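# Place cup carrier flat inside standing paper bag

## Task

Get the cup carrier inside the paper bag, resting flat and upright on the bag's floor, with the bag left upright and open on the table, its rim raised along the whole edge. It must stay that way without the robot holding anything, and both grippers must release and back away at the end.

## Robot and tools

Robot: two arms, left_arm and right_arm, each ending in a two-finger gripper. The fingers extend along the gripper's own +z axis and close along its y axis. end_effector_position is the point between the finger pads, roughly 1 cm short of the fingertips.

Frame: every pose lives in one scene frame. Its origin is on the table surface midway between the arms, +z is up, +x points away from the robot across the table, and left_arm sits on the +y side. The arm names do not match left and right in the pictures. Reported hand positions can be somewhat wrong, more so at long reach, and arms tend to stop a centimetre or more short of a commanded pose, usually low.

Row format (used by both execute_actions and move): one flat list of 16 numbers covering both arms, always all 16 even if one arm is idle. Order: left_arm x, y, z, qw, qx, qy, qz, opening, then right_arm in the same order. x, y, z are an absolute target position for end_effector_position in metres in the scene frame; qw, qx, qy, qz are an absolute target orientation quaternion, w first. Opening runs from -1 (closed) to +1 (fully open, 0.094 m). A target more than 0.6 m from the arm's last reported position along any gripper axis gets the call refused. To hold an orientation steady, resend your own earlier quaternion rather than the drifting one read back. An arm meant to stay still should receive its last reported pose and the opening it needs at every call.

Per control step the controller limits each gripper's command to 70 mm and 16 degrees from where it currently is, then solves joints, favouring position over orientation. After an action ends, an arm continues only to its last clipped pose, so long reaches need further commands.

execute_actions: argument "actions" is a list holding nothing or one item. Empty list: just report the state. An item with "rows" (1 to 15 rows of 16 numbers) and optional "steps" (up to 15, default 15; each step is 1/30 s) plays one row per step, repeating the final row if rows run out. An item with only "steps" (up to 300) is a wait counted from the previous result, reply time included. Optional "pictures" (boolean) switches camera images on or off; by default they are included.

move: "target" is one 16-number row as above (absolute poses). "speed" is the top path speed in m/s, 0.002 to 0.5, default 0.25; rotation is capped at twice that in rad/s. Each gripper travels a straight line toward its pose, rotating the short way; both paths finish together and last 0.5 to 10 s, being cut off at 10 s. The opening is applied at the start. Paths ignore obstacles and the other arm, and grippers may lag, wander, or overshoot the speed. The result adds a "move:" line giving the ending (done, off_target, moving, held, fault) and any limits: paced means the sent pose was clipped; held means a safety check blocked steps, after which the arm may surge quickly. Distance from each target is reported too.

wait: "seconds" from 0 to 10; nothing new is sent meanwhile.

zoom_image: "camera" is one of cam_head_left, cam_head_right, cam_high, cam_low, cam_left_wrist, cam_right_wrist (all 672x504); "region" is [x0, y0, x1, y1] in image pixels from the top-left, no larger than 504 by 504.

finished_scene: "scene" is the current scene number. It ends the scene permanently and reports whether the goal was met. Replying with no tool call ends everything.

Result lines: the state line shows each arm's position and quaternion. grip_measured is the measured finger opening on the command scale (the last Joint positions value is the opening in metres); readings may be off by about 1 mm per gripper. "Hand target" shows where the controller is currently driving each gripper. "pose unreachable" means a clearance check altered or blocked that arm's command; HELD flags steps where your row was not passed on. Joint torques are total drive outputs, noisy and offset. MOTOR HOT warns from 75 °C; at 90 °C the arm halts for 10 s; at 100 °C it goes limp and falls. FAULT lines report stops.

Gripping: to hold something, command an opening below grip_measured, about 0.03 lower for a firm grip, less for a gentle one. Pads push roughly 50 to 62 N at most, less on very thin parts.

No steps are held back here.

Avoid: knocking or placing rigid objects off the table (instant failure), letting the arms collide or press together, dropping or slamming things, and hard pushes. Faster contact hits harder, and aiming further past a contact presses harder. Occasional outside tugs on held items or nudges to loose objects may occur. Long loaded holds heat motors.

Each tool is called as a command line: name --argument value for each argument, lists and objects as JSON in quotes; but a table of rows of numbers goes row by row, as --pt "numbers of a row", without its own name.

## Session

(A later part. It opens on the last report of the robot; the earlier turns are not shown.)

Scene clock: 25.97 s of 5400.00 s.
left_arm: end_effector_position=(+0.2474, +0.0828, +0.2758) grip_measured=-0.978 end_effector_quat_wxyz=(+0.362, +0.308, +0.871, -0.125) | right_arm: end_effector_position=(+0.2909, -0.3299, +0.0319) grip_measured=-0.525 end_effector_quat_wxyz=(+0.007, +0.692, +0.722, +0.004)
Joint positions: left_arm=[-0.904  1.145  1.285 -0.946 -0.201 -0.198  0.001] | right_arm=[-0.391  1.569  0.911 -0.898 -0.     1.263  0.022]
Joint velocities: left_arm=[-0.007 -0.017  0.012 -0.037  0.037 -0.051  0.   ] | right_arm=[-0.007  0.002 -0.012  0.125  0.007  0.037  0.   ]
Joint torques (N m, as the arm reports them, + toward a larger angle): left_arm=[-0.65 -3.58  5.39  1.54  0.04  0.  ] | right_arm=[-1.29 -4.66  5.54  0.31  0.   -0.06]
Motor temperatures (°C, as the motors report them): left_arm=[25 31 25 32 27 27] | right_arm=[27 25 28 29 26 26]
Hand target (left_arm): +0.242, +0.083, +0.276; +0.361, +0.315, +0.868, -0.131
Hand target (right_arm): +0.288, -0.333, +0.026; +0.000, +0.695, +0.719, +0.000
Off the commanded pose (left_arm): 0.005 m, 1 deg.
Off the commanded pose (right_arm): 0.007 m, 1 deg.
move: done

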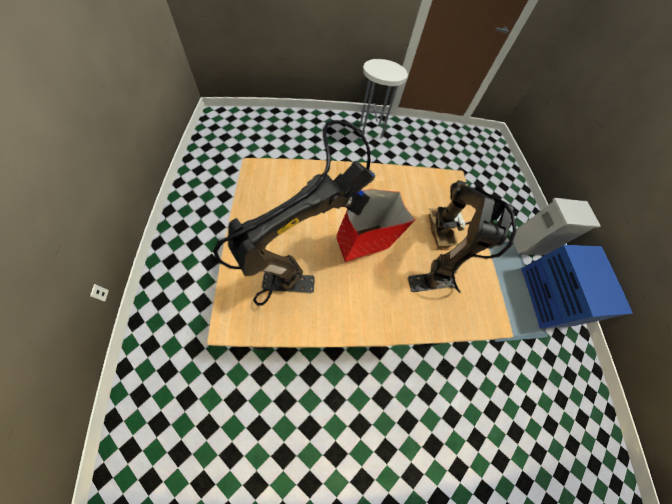

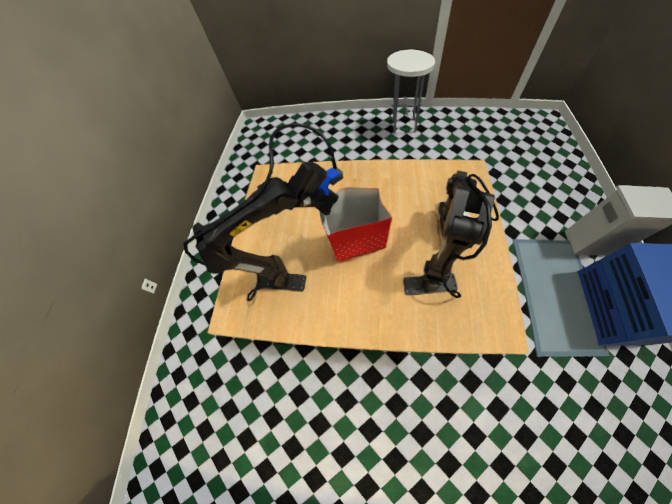

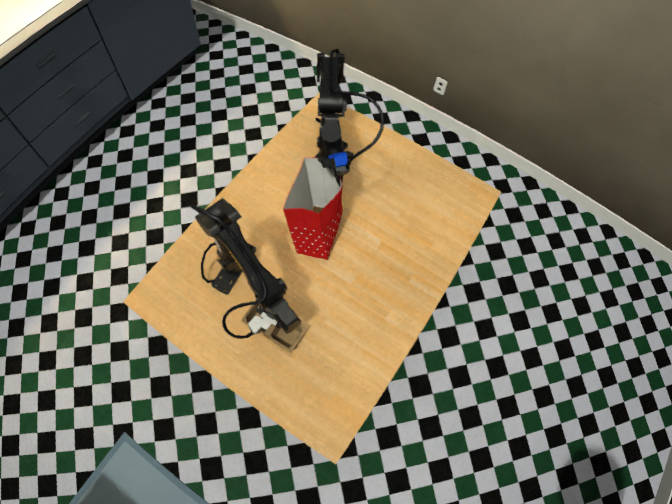

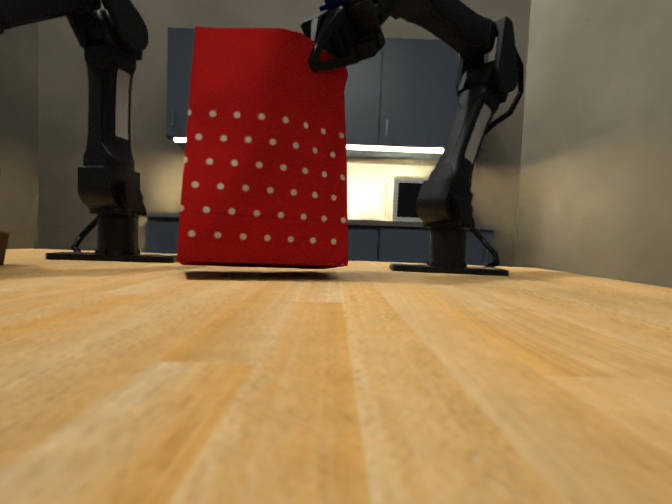

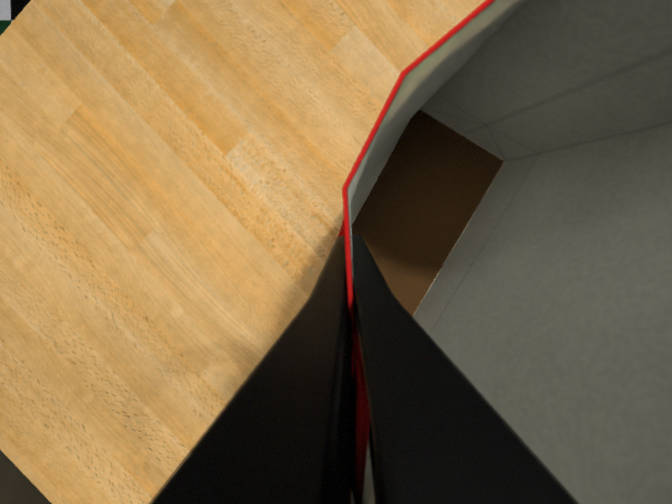

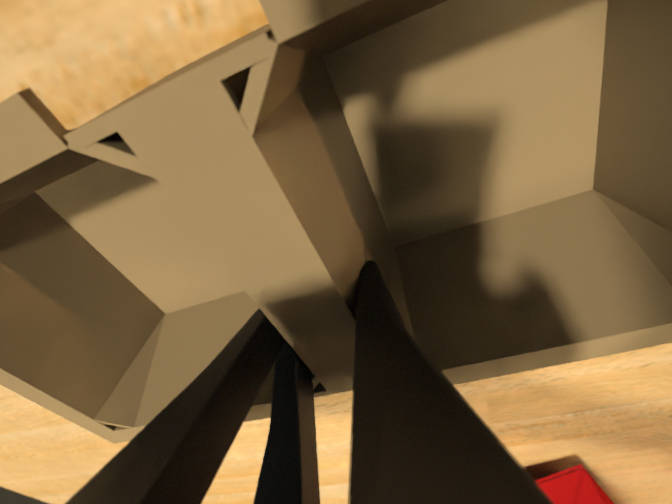

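execute_actions --actions '[]'

move --target '[0.26,0.075,0.262,0.378,0.14,0.913,-0.058,-1,0.288,-0.333,0.026,0,0.695,0.719,0,-0.57]' --speed 0.08

Scene clock: 38.70 s of 5400.00 s.
left_arm: end_effector_position=(+0.2470, +0.0829, +0.2755) grip_measured=-0.978 end_effector_quat_wxyz=(+0.361, +0.309, +0.871, -0.125) | right_arm: end_effector_position=(+0.2909, -0.3299, +0.0319) grip_measured=-0.525 end_effector_quat_wxyz=(+0.007, +0.692, +0.722, +0.004)
Joint positions: left_arm=[-0.904  1.145  1.285 -0.947 -0.199 -0.197  0.001] | right_arm=[-0.391  1.569  0.911 -0.898 -0.     1.263  0.022]
Joint velocities: left_arm=[-0.017 -0.002 -0.012 -0.007 -0.081 -0.051  0.   ] | right_arm=[-0.012 -0.017 -0.017 -0.022 -0.022 -0.007 -0.001]
Joint torques (N m, as the arm reports them, + toward a larger angle): left_arm=[-0.7  -3.7   5.39  1.52  0.03  0.04] | right_arm=[-1.31 -4.68  5.55  0.31  0.   -0.06]
Motor temperatures (°C, as the motors report them): left_arm=[25 30 25 33 27 27] | right_arm=[27 25 28 29 26 26]
Hand target (left_arm): +0.242, +0.083, +0.276; +0.361, +0.315, +0.868, -0.131
Hand target (right_arm): +0.288, -0.333, +0.026; +0.000, +0.695, +0.719, +0.000
Off the commanded pose (left_arm): 0.005 m, 1 deg.
Off the commanded pose (right_arm): 0.007 m, 1 deg.
Steps of this call (steps 1 to 382: nothing new was sent). Readings (end_effector_position):
1: left_arm (+0.2473, +0.0828, +0.2757) | right_arm (+0.2909, -0.3299, +0.0319)
2: left_arm (+0.2472, +0.0829, +0.2756) | right_arm (+0.2909, -0.3299, +0.0319)
4: left_arm (+0.2472, +0.0829, +0.2756) | right_arm (+0.2909, -0.3299, +0.0319)
8: left_arm (+0.2471, +0.0829, +0.2756) | right_arm (+0.2909, -0.3299, +0.0319)
382: the state above

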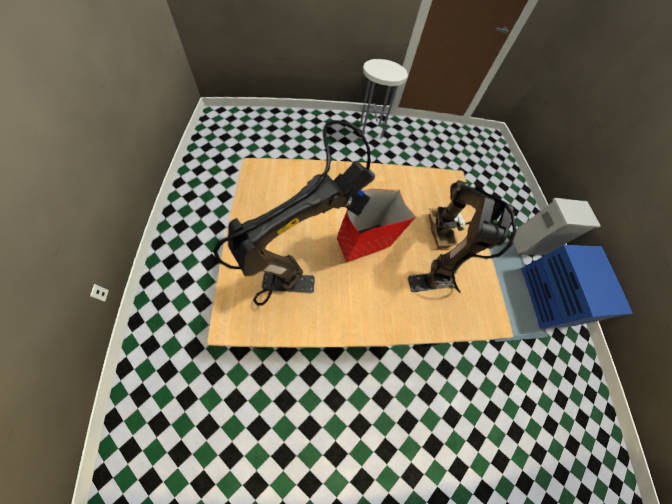

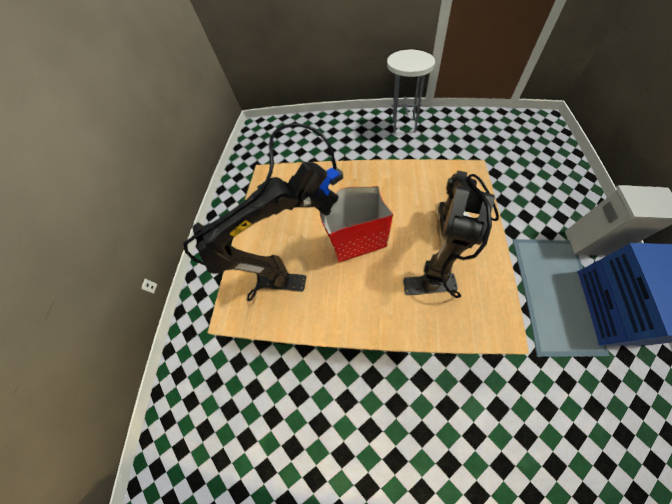

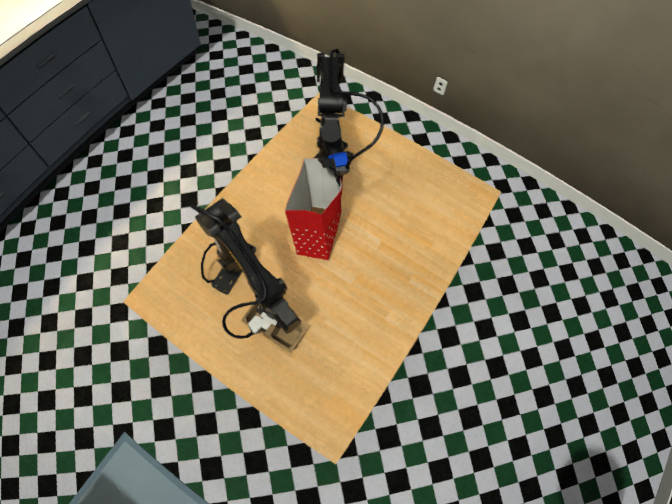

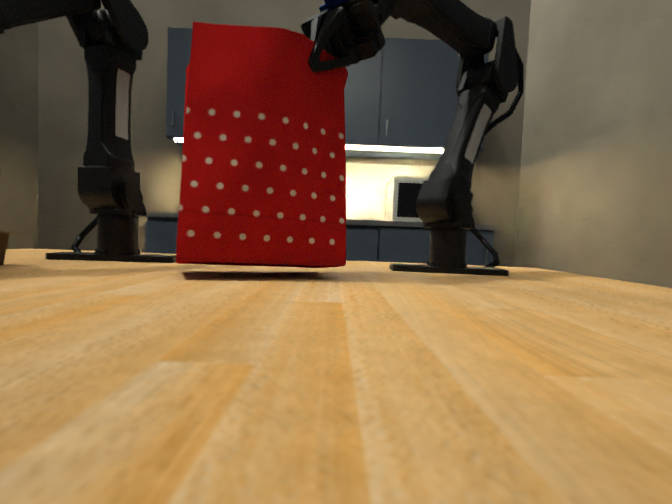

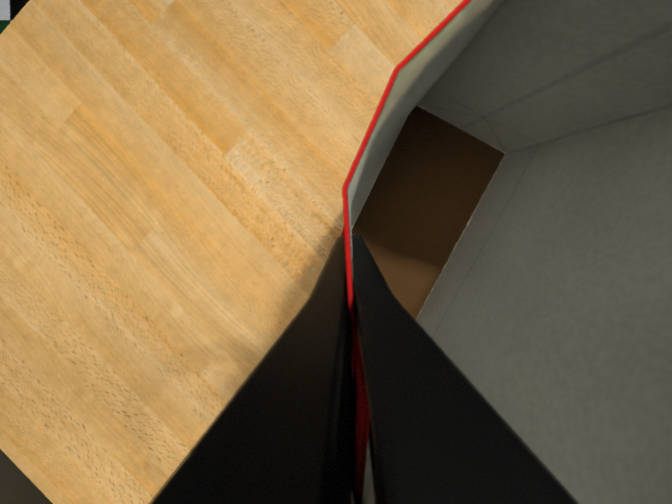

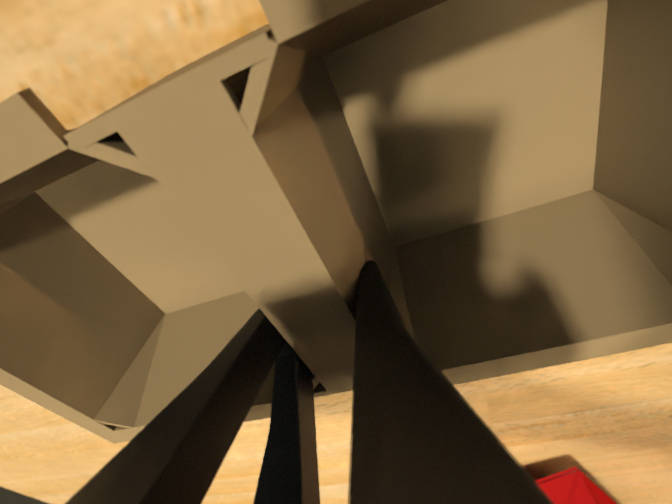

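Scene clock: 41.43 s of 5400.00 s.
left_arm: end_effector_position=(+0.2594, +0.0767, +0.2532) grip_measured=-0.978 end_effector_quat_wxyz=(+0.368, +0.145, +0.916, -0.057) | right_arm: end_effector_position=(+0.2909, -0.3299, +0.0319) grip_measured=-0.525 end_effector_quat_wxyz=(+0.007, +0.692, +0.722, +0.004)
Joint positions: left_arm=[-1.045  1.295  1.326 -1.008 -0.513 -0.626  0.001] | right_arm=[-0.391  1.569  0.911 -0.898 -0.     1.263  0.022]
Joint velocities: left_arm=[ 0.007 -0.017 -0.012 -0.051 -0.037 -0.022 -0.   ] | right_arm=[-0.017 -0.002 -0.002 -0.066 -0.007 -0.022 -0.001]
Joint torques (N m, as the arm reports them, + toward a larger angle): left_arm=[-0.8  -3.08  8.45  1.14 -0.37 -0.05] | right_arm=[-1.3  -4.66  5.57  0.31  0.   -0.07]
Motor temperatures (°C, as the motors report them): left_arm=[25 30 26 33 27 27] | right_arm=[27 25 28 29 26 26]
Hand target (left_arm): +0.260, +0.075, +0.262; +0.377, +0.141, +0.914, -0.059
Hand target (right_arm): +0.288, -0.333, +0.026; +0.000, +0.695, +0.719, +0.000
Off the commanded pose (left_arm): 0.009 m, 1 deg.
Off the commanded pose (right_arm): 0.007 m, 1 deg.
move: done

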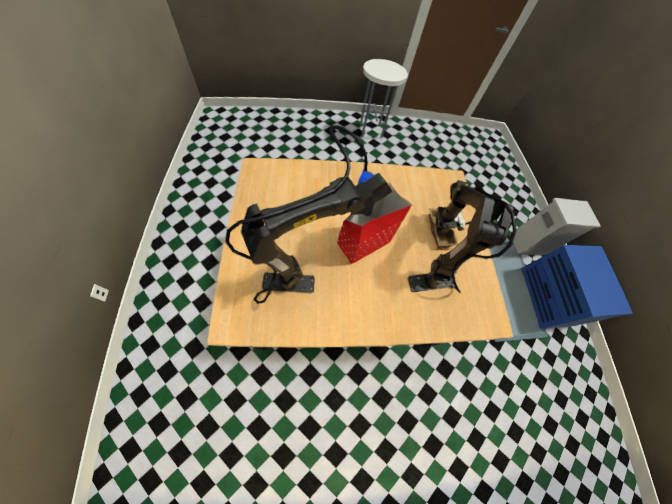

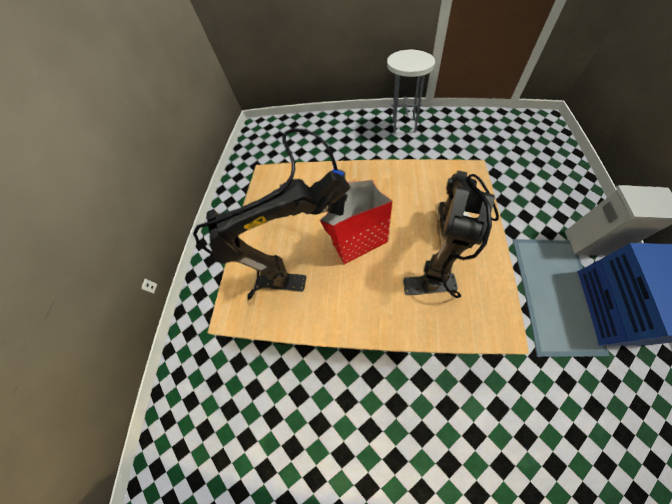

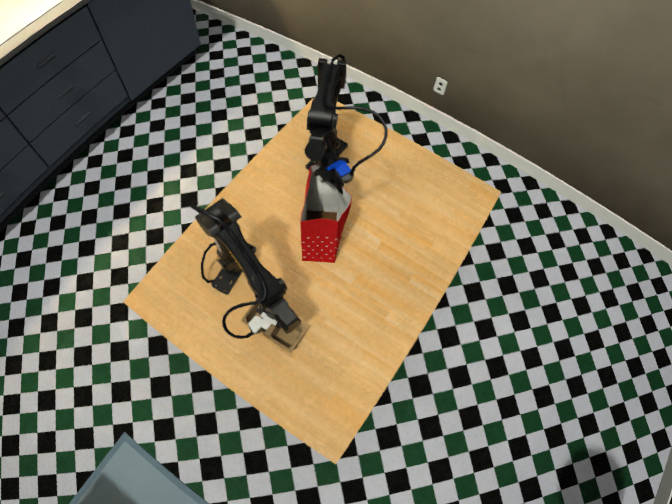

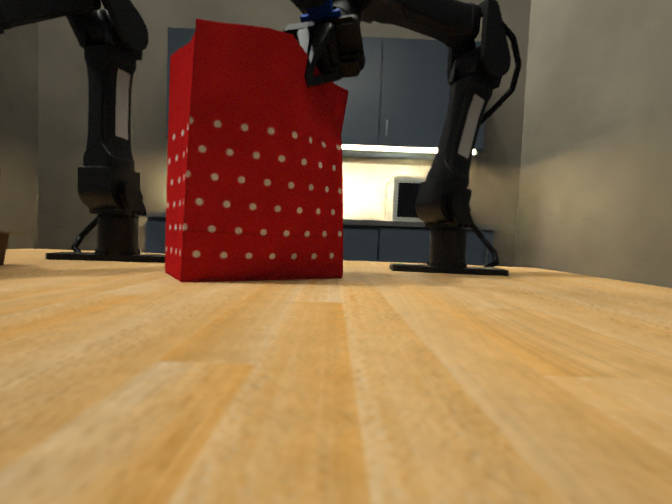

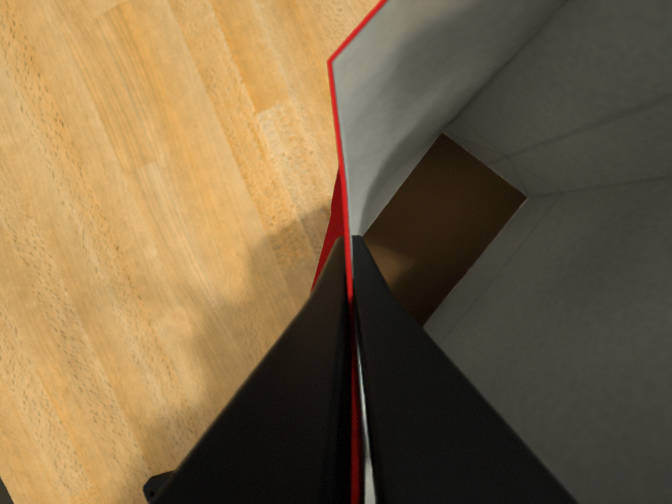

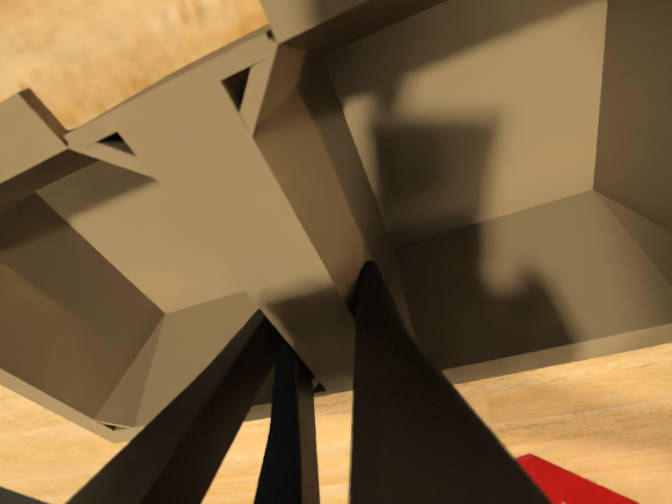

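execute_actions --actions '[{"rows":[[0.26,0.075,0.265,0.378,0.14,0.913,-0.058,-0.3,0.288,-0.333,0.06,0,0.695,0.719,0,-0.57]],"steps":12}]' --pictures false

move --target '[0.24,0.07,0.41,0.338,0.433,0.816,-0.18,0.6,0.30,-0.33,0.18,0.085,0.17,0.98,-0.015,-0.57]' --speed 0.2

Scene clock: 45.93 s of 5400.00 s.
left_arm: end_effector_position=(+0.2595, +0.0775, +0.2561) grip_measured=-0.301 end_effector_quat_wxyz=(+0.369, +0.143, +0.917, -0.057) | right_arm: end_effector_position=(+0.2879, -0.3290, +0.0486) grip_measured=-0.525 end_effector_quat_wxyz=(-0.007, +0.692, +0.722, -0.004)
Joint positions: left_arm=[-1.045  1.296  1.338 -1.019 -0.516 -0.631  0.033] | right_arm=[-0.391  1.56   0.974 -1.    -0.     1.263  0.022]
Joint velocities: left_arm=[ 0.007 -0.002 -0.007  0.037 -0.007  0.037 -0.   ] | right_arm=[ 0.002 -0.007 -0.002 -0.051  0.007 -0.007  0.001]
Joint torques (N m, as the arm reports them, + toward a larger angle): left_arm=[-0.86 -3.09  8.42  1.13 -0.38 -0.08] | right_arm=[-1.28 -8.19  8.93 -0.07  0.02 -0.06]
Motor temperatures (°C, as the motors report them): left_arm=[25 29 26 32 27 27] | right_arm=[27 25 28 28 25 26]
Hand target (left_arm): +0.260, +0.075, +0.265; +0.378, +0.140, +0.913, -0.059
Hand target (right_arm): +0.289, -0.333, +0.060; +0.000, +0.695, +0.719, -0.000
Off the commanded pose (left_arm): 0.009 m, 1 deg.
Off the commanded pose (right_arm): 0.012 m, 1 deg.
Steps of this call (steps 1 to 90: nothing new was sent; then 1.10 s passed at rest; steps 91 to 102: all 12 steps of this action). Readings (end_effector_position):
91: left_arm (+0.2594, +0.0772, +0.2535) | right_arm (+0.2900, -0.3296, +0.0339)
92: left_arm (+0.2594, +0.0773, +0.2541) | right_arm (+0.2889, -0.3293, +0.0368)
94: left_arm (+0.2595, +0.0770, +0.2555) | right_arm (+0.2913, -0.3299, +0.0437)
98: left_arm (+0.2596, +0.0772, +0.2563) | right_arm (+0.2919, -0.3301, +0.0486)
102: the state above

Scene clock: 49.80 s of 5400.00 s.
left_arm: end_effector_position=(+0.2395, +0.0700, +0.4037) grip_measured=+0.599 end_effector_quat_wxyz=(+0.336, +0.433, +0.818, -0.173) | right_arm: end_effector_position=(+0.2955, -0.3279, +0.1675) grip_measured=-0.525 end_effector_quat_wxyz=(+0.057, +0.171, +0.983, -0.011)
Joint positions: left_arm=[-0.792  1.473  2.148 -1.473  0.08   0.093  0.075] | right_arm=[-0.369  1.416  1.314 -1.354  0.014  0.101  0.022]
Joint velocities: left_arm=[-0.002 -0.007  0.022 -0.11   0.022  0.095 -0.001] | right_arm=[ 0.007  0.002  0.012  0.007  0.007  0.022 -0.001]
Joint torques (N m, as the arm reports them, + toward a larger angle): left_arm=[ 0.65 -2.87  6.7   1.41  0.18  0.07] | right_arm=[-0.23 -6.73  9.26  0.57  0.04 -0.05]
Motor temperatures (°C, as the motors report them): left_arm=[25 29 26 32 27 27] | right_arm=[27 25 28 28 26 26]
Hand target (left_arm): +0.239, +0.071, +0.409; +0.341, +0.433, +0.815, -0.179
Hand target (right_arm): +0.302, -0.331, +0.179; +0.085, +0.169, +0.982, -0.014
Off the commanded pose (left_arm): 0.006 m, 1 deg.
Off the commanded pose (right_arm): 0.013 m, 3 deg.
move: off_target (right_arm)

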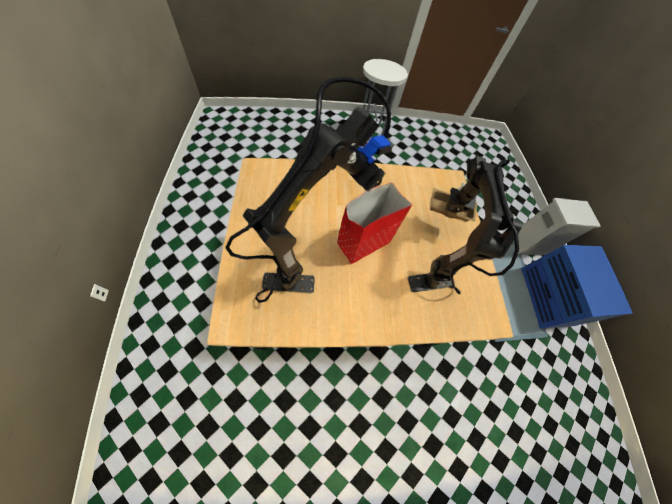

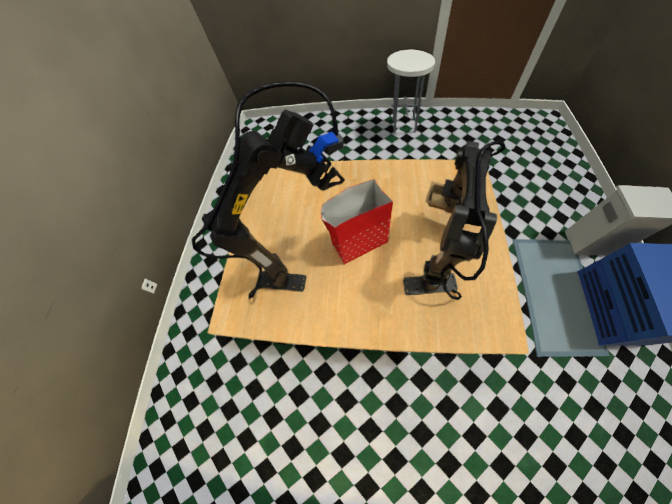

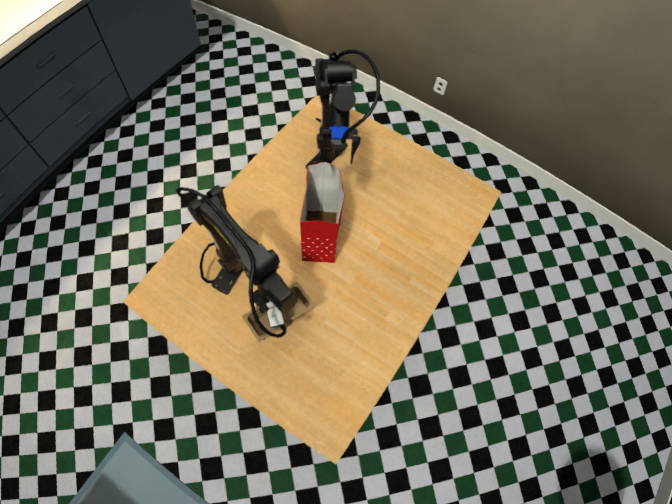

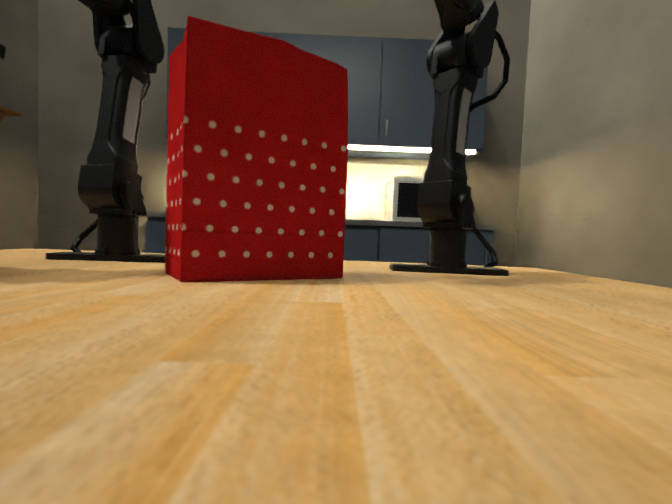

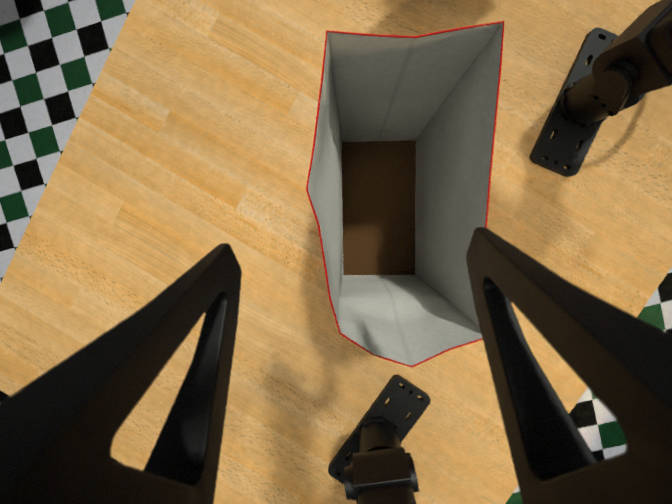

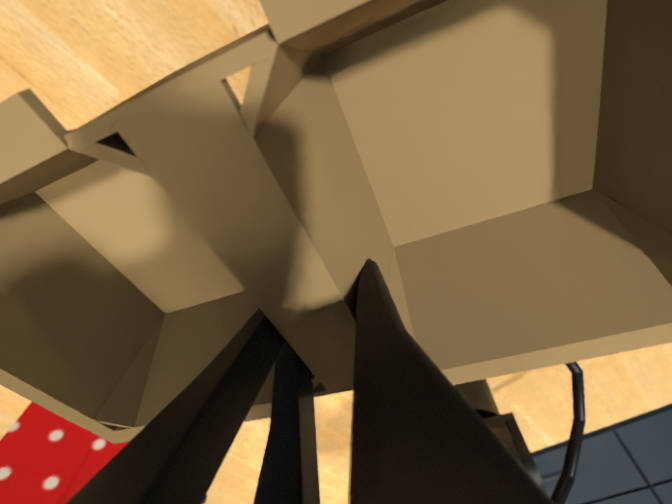

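move --target '[0.2,0.3,0.42,0.38,0.1,0.92,-0.04,0.6,0.33,-0.25,0.40,0.341,-0.04,0.938,0.015,-0.57]'

move --target '[0.2,0.3,0.42,0.38,0.1,0.92,-0.04,0.6,0.205,0.02,0.40,0.166,-0.208,0.912,0.312,-0.57]' --speed 0.18

zoom_image --camera "cam_high" --region '[220,80,420,280]'

Scene clock: 59.87 s of 5400.00 s.
left_arm: end_effector_position=(+0.1980, +0.3004, +0.4234) grip_measured=+0.599 end_effector_quat_wxyz=(+0.461, +0.085, +0.883, -0.014) | right_arm: end_effector_position=(+0.3313, -0.2550, +0.3955) grip_measured=-0.525 end_effector_quat_wxyz=(+0.349, -0.035, +0.936, +0.011)
Joint positions: left_arm=[-0.038  0.943  1.89  -1.56   0.027  0.084  0.075] | right_arm=[-0.123  1.401  2.106 -1.563 -0.043 -0.056  0.022]
Joint velocities: left_arm=[ 0.007  0.002 -0.002 -0.022  0.022  0.007 -0.001] | right_arm=[ 0.002  0.012  0.002 -0.022 -0.007  0.022 -0.001]
Joint torques (N m, as the arm reports them, + toward a larger angle): left_arm=[0.65 1.13 1.94 1.69 0.22 0.03] | right_arm=[ 1.07 -1.83  7.72  1.43 -0.11 -0.07]
Motor temperatures (°C, as the motors report them): left_arm=[25 29 26 33 27 27] | right_arm=[27 26 28 29 26 26]
Hand target (left_arm): +0.196, +0.299, +0.419; +0.456, +0.089, +0.885, -0.018
Hand target (right_arm): +0.333, -0.250, +0.400; +0.354, -0.045, +0.934, +0.015
Off the commanded pose (left_arm): 0.004 m, 11 deg.
Off the commanded pose (right_arm): 0.007 m, 1 deg.
joint sent to its limit (left arm) — the command would take joint 4 (wrist pitch) past its lower limit, so that joint was sent only as far as its limit.
joint sent to its limit (right arm) — the command would take joint 4 (wrist pitch) past its lower limit, so that joint was sent only as far as its limit.
After step 90, 4.83 s passed at rest.
move: off_target (left_arm)

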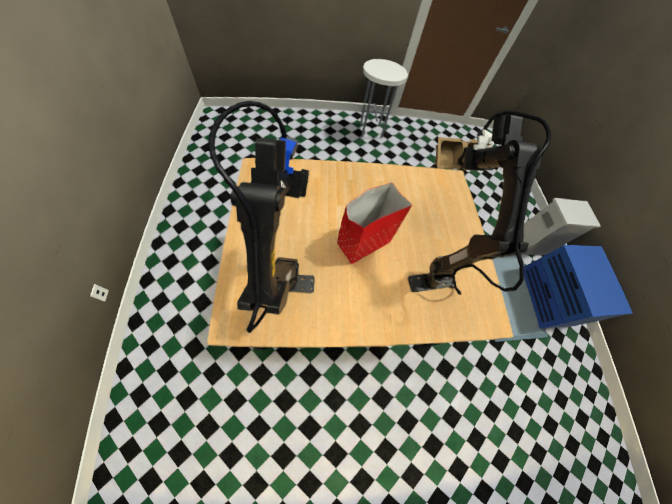

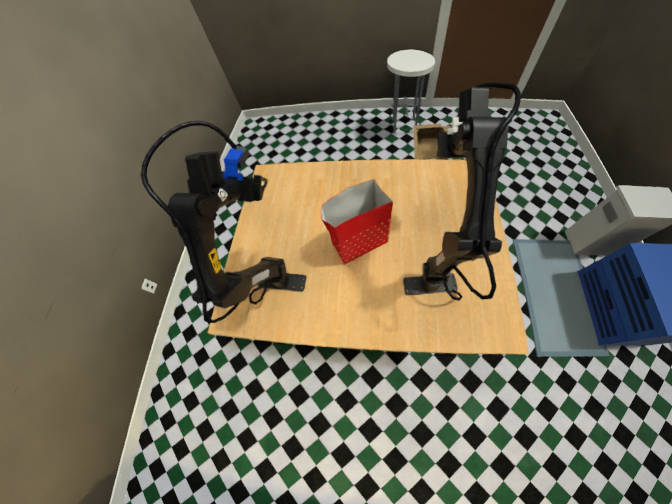

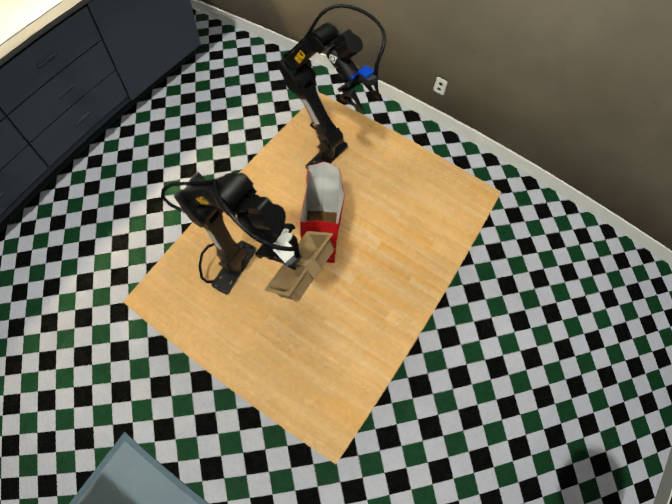

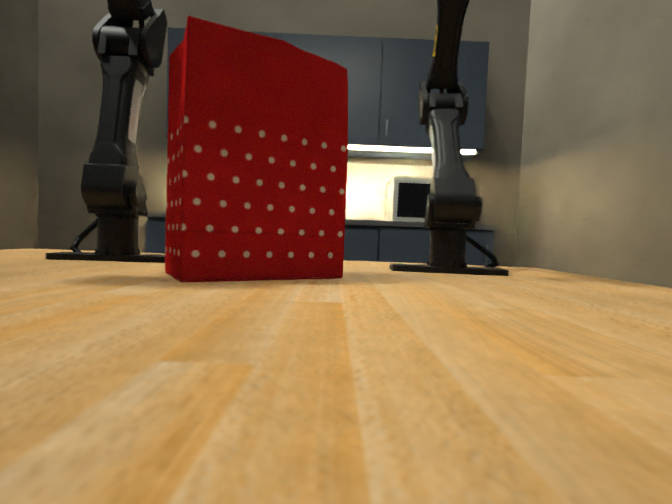

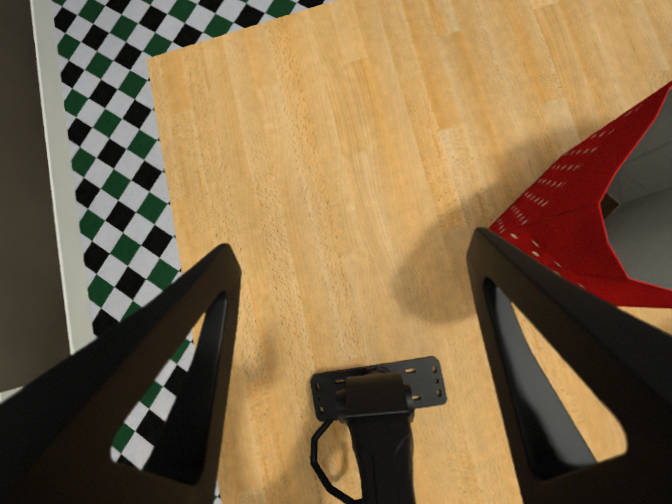

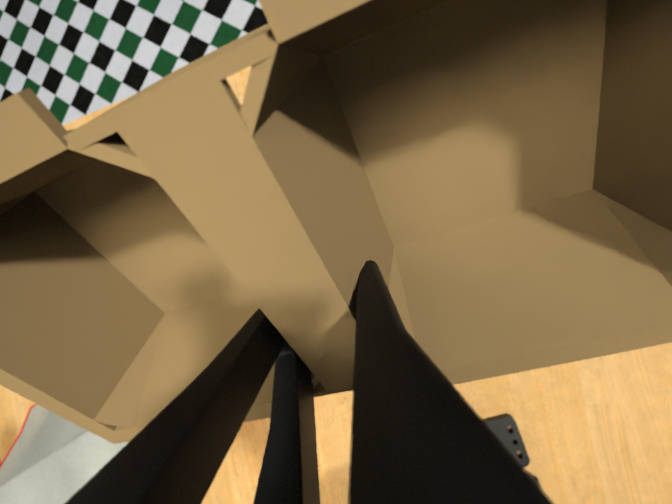

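Scene clock: 62.50 s of 5400.00 s.
left_arm: end_effector_position=(+0.1981, +0.3007, +0.4235) grip_measured=+0.599 end_effector_quat_wxyz=(+0.461, +0.083, +0.883, -0.016) | right_arm: end_effector_position=(+0.2041, +0.0169, +0.3937) grip_measured=-0.525 end_effector_quat_wxyz=(+0.171, -0.201, +0.915, +0.305)
Joint positions: left_arm=[-0.006  0.943  1.89  -1.56   0.055  0.099  0.075] | right_arm=[ 0.808  1.542  2.22  -1.563 -0.221  0.581  0.022]
Joint velocities: left_arm=[ 0.002 -0.002 -0.007  0.007  0.007 -0.022 -0.   ] | right_arm=[-0.017  0.007  0.027 -0.037 -0.125 -0.007  0.   ]
Joint torques (N m, as the arm reports them, + toward a larger angle): left_arm=[0.55 2.38 2.84 1.69 0.15 0.05] | right_arm=[ 0.99 -3.92  7.87  1.38 -0.2   0.  ]
Motor temperatures (°C, as the motors report them): left_arm=[25 29 26 33 27 27] | right_arm=[27 25 28 29 26 26]
Hand target (left_arm): +0.200, +0.300, +0.420; +0.453, +0.085, +0.887, -0.019
Hand target (right_arm): +0.200, +0.020, +0.400; +0.172, -0.206, +0.911, +0.314
Off the commanded pose (left_arm): 0.004 m, 11 deg.
Off the commanded pose (right_arm): 0.007 m, 1 deg.
joint sent to its limit (left arm) — the command would take joint 4 (wrist pitch) past its lower limit, so that joint was sent only as far as its limit.
joint sent to its limit (right arm) — the command would take joint 4 (wrist pitch) past its lower limit, so that joint was sent only as far as its limit.
move: off_target (left_arm)

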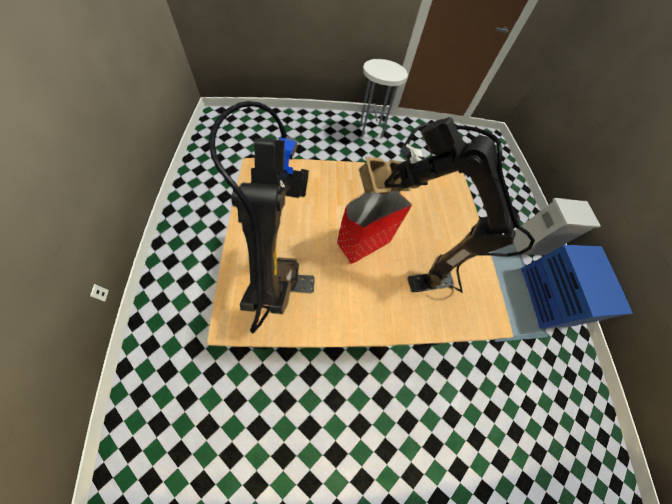

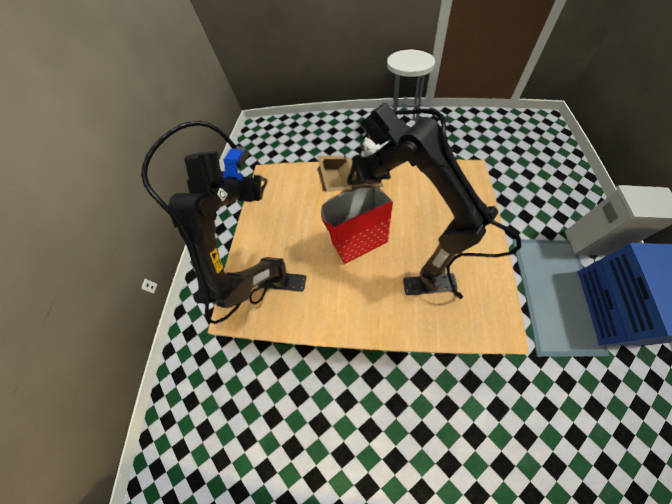

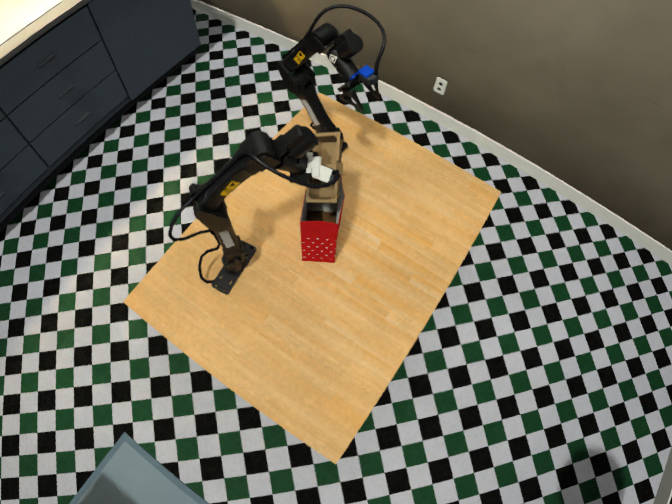

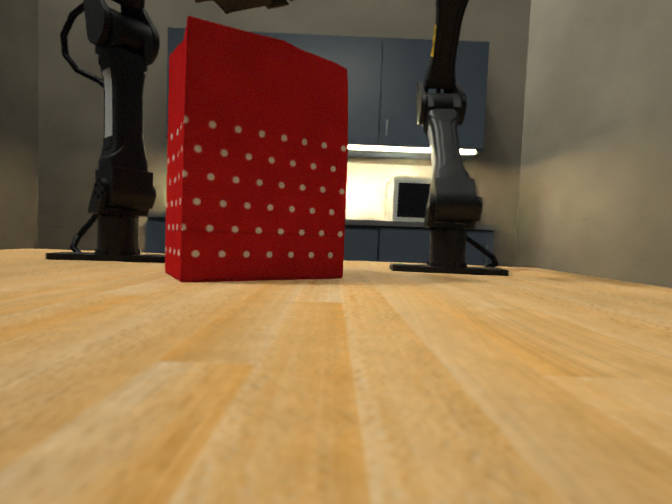

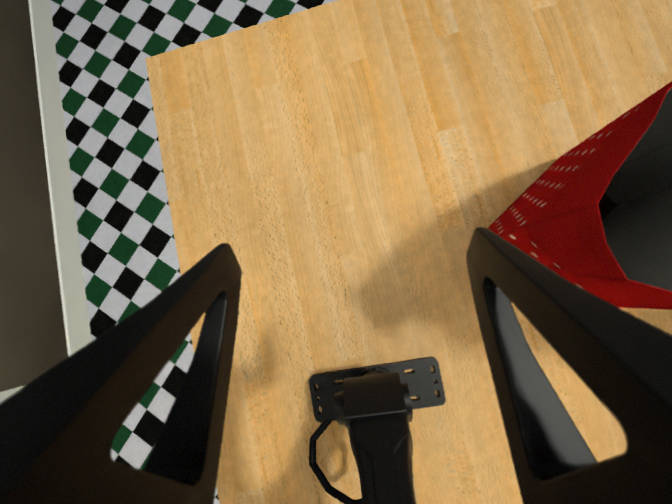

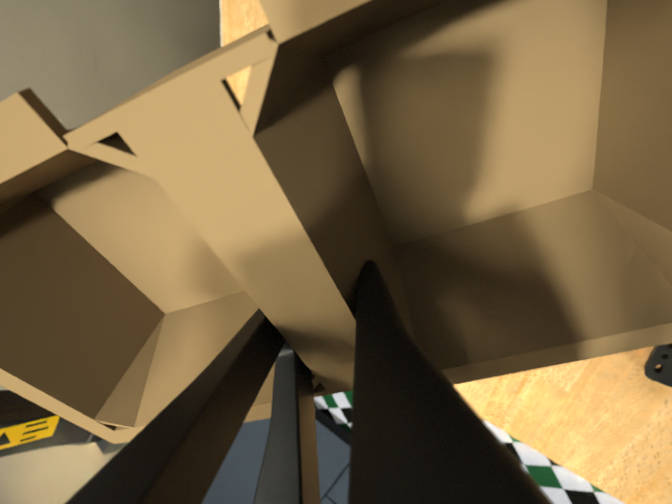

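Region (220, 80, 420, 280) of cam_high's 672x504 image, scaled by 2.520, with more detail than that image has.

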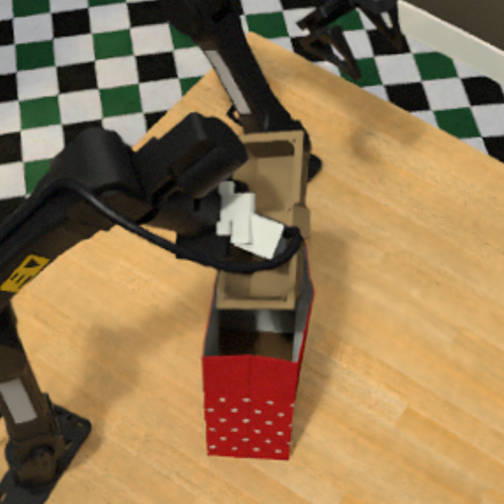

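move --target '[0.12,0.2,0.45,0.474,0.396,0.745,-0.252,0.6,0.203,0.014,0.31,0.086,-0.235,0.922,0.293,-0.57]' --speed 0.12

zoom_image --camera "cam_high" --region '[220,80,420,280]'

Scene clock: 81.83 s of 5400.00 s.
left_arm: end_effector_position=(+0.1203, +0.1968, +0.4477) grip_measured=+0.599 end_effector_quat_wxyz=(+0.471, +0.399, +0.746, -0.252) | right_arm: end_effector_position=(+0.2017, +0.0144, +0.3011) grip_measured=-0.525 end_effector_quat_wxyz=(+0.069, -0.230, +0.930, +0.277)
Joint positions: left_arm=[-0.973  0.841  1.849 -1.452 -0.041 -0.021  0.075] | right_arm=[ 0.732  1.467  1.777 -1.421 -0.366  0.46   0.022]
Joint velocities: left_arm=[-0.168 -0.007 -0.012 -0.037 -0.081 -0.081 -0.001] | right_arm=[-0.017 -0.007 -0.002  0.037  0.007 -0.037 -0.   ]
Joint torques (N m, as the arm reports them, + toward a larger angle): left_arm=[-0.46  1.55  2.18  2.11 -0.11 -0.08] | right_arm=[-1.08 -7.84  5.5   1.3  -0.34 -0.11]
Motor temperatures (°C, as the motors report them): left_arm=[25 28 25 35 27 27] | right_arm=[27 25 28 30 26 26]
Hand target (left_arm): +0.123, +0.200, +0.450; +0.481, +0.388, +0.744, -0.253
Hand target (right_arm): +0.202, +0.013, +0.310; +0.086, -0.234, +0.923, +0.293
Off the commanded pose (left_arm): 0.004 m, 0 deg.
Off the commanded pose (right_arm): 0.009 m, 3 deg.
After step 90, 12.50 s passed at rest.
move: off_target (right_arm)

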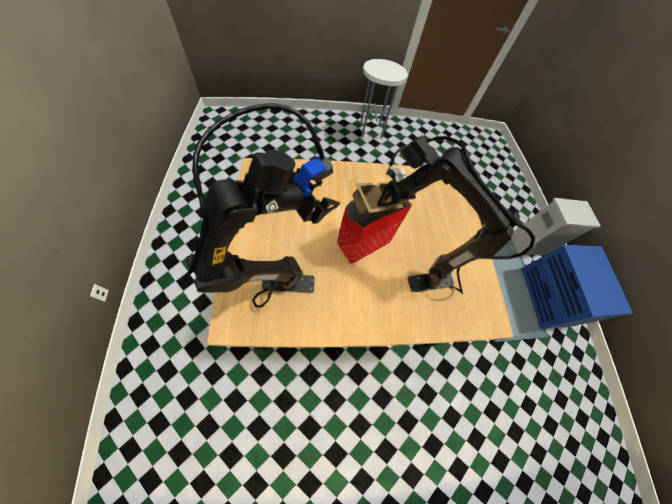

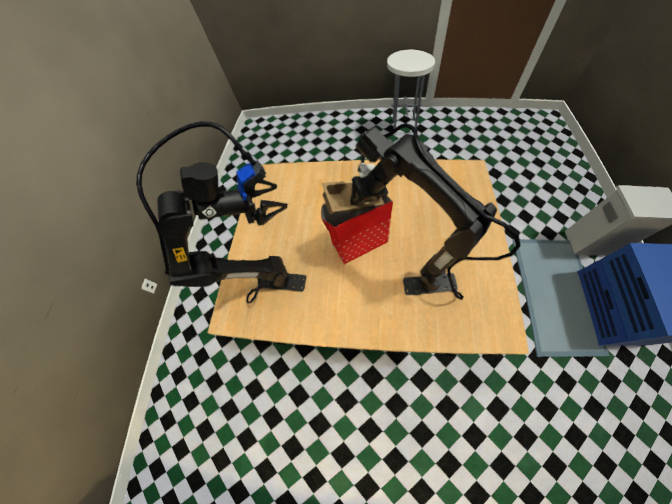

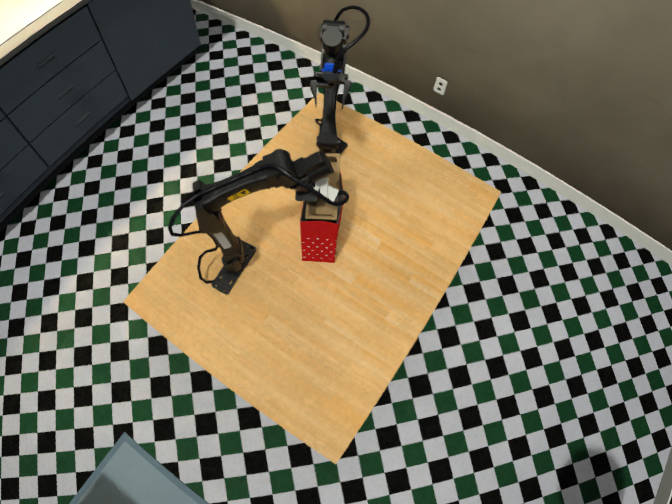

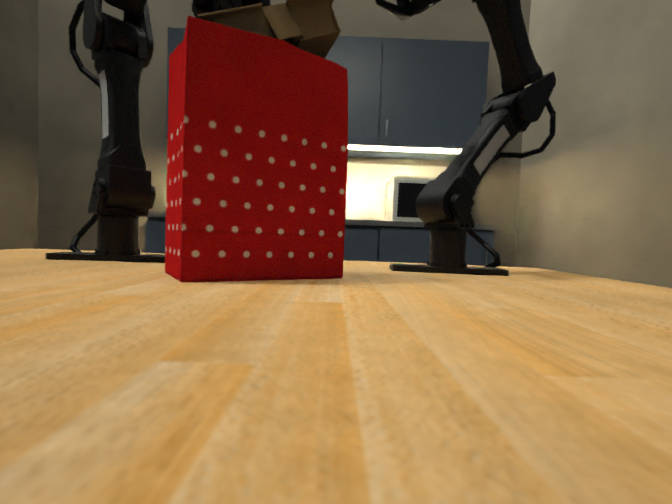

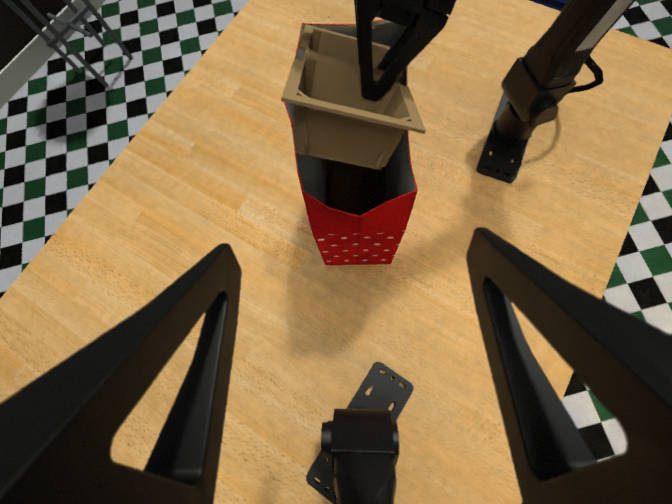

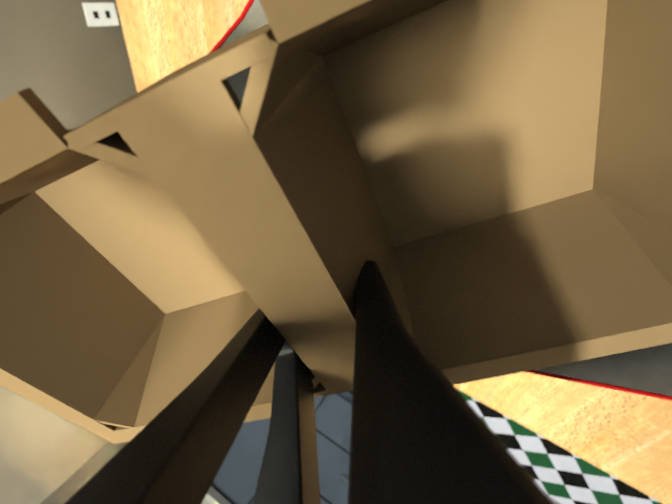

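Region (220, 80, 420, 280) of cam_high's 672x504 image, scaled by 2.520, with more detail than that image has.

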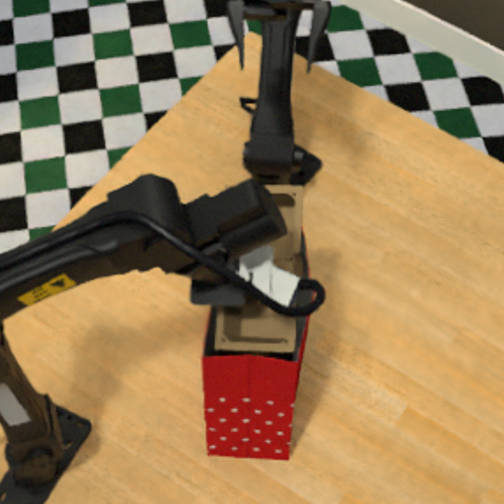

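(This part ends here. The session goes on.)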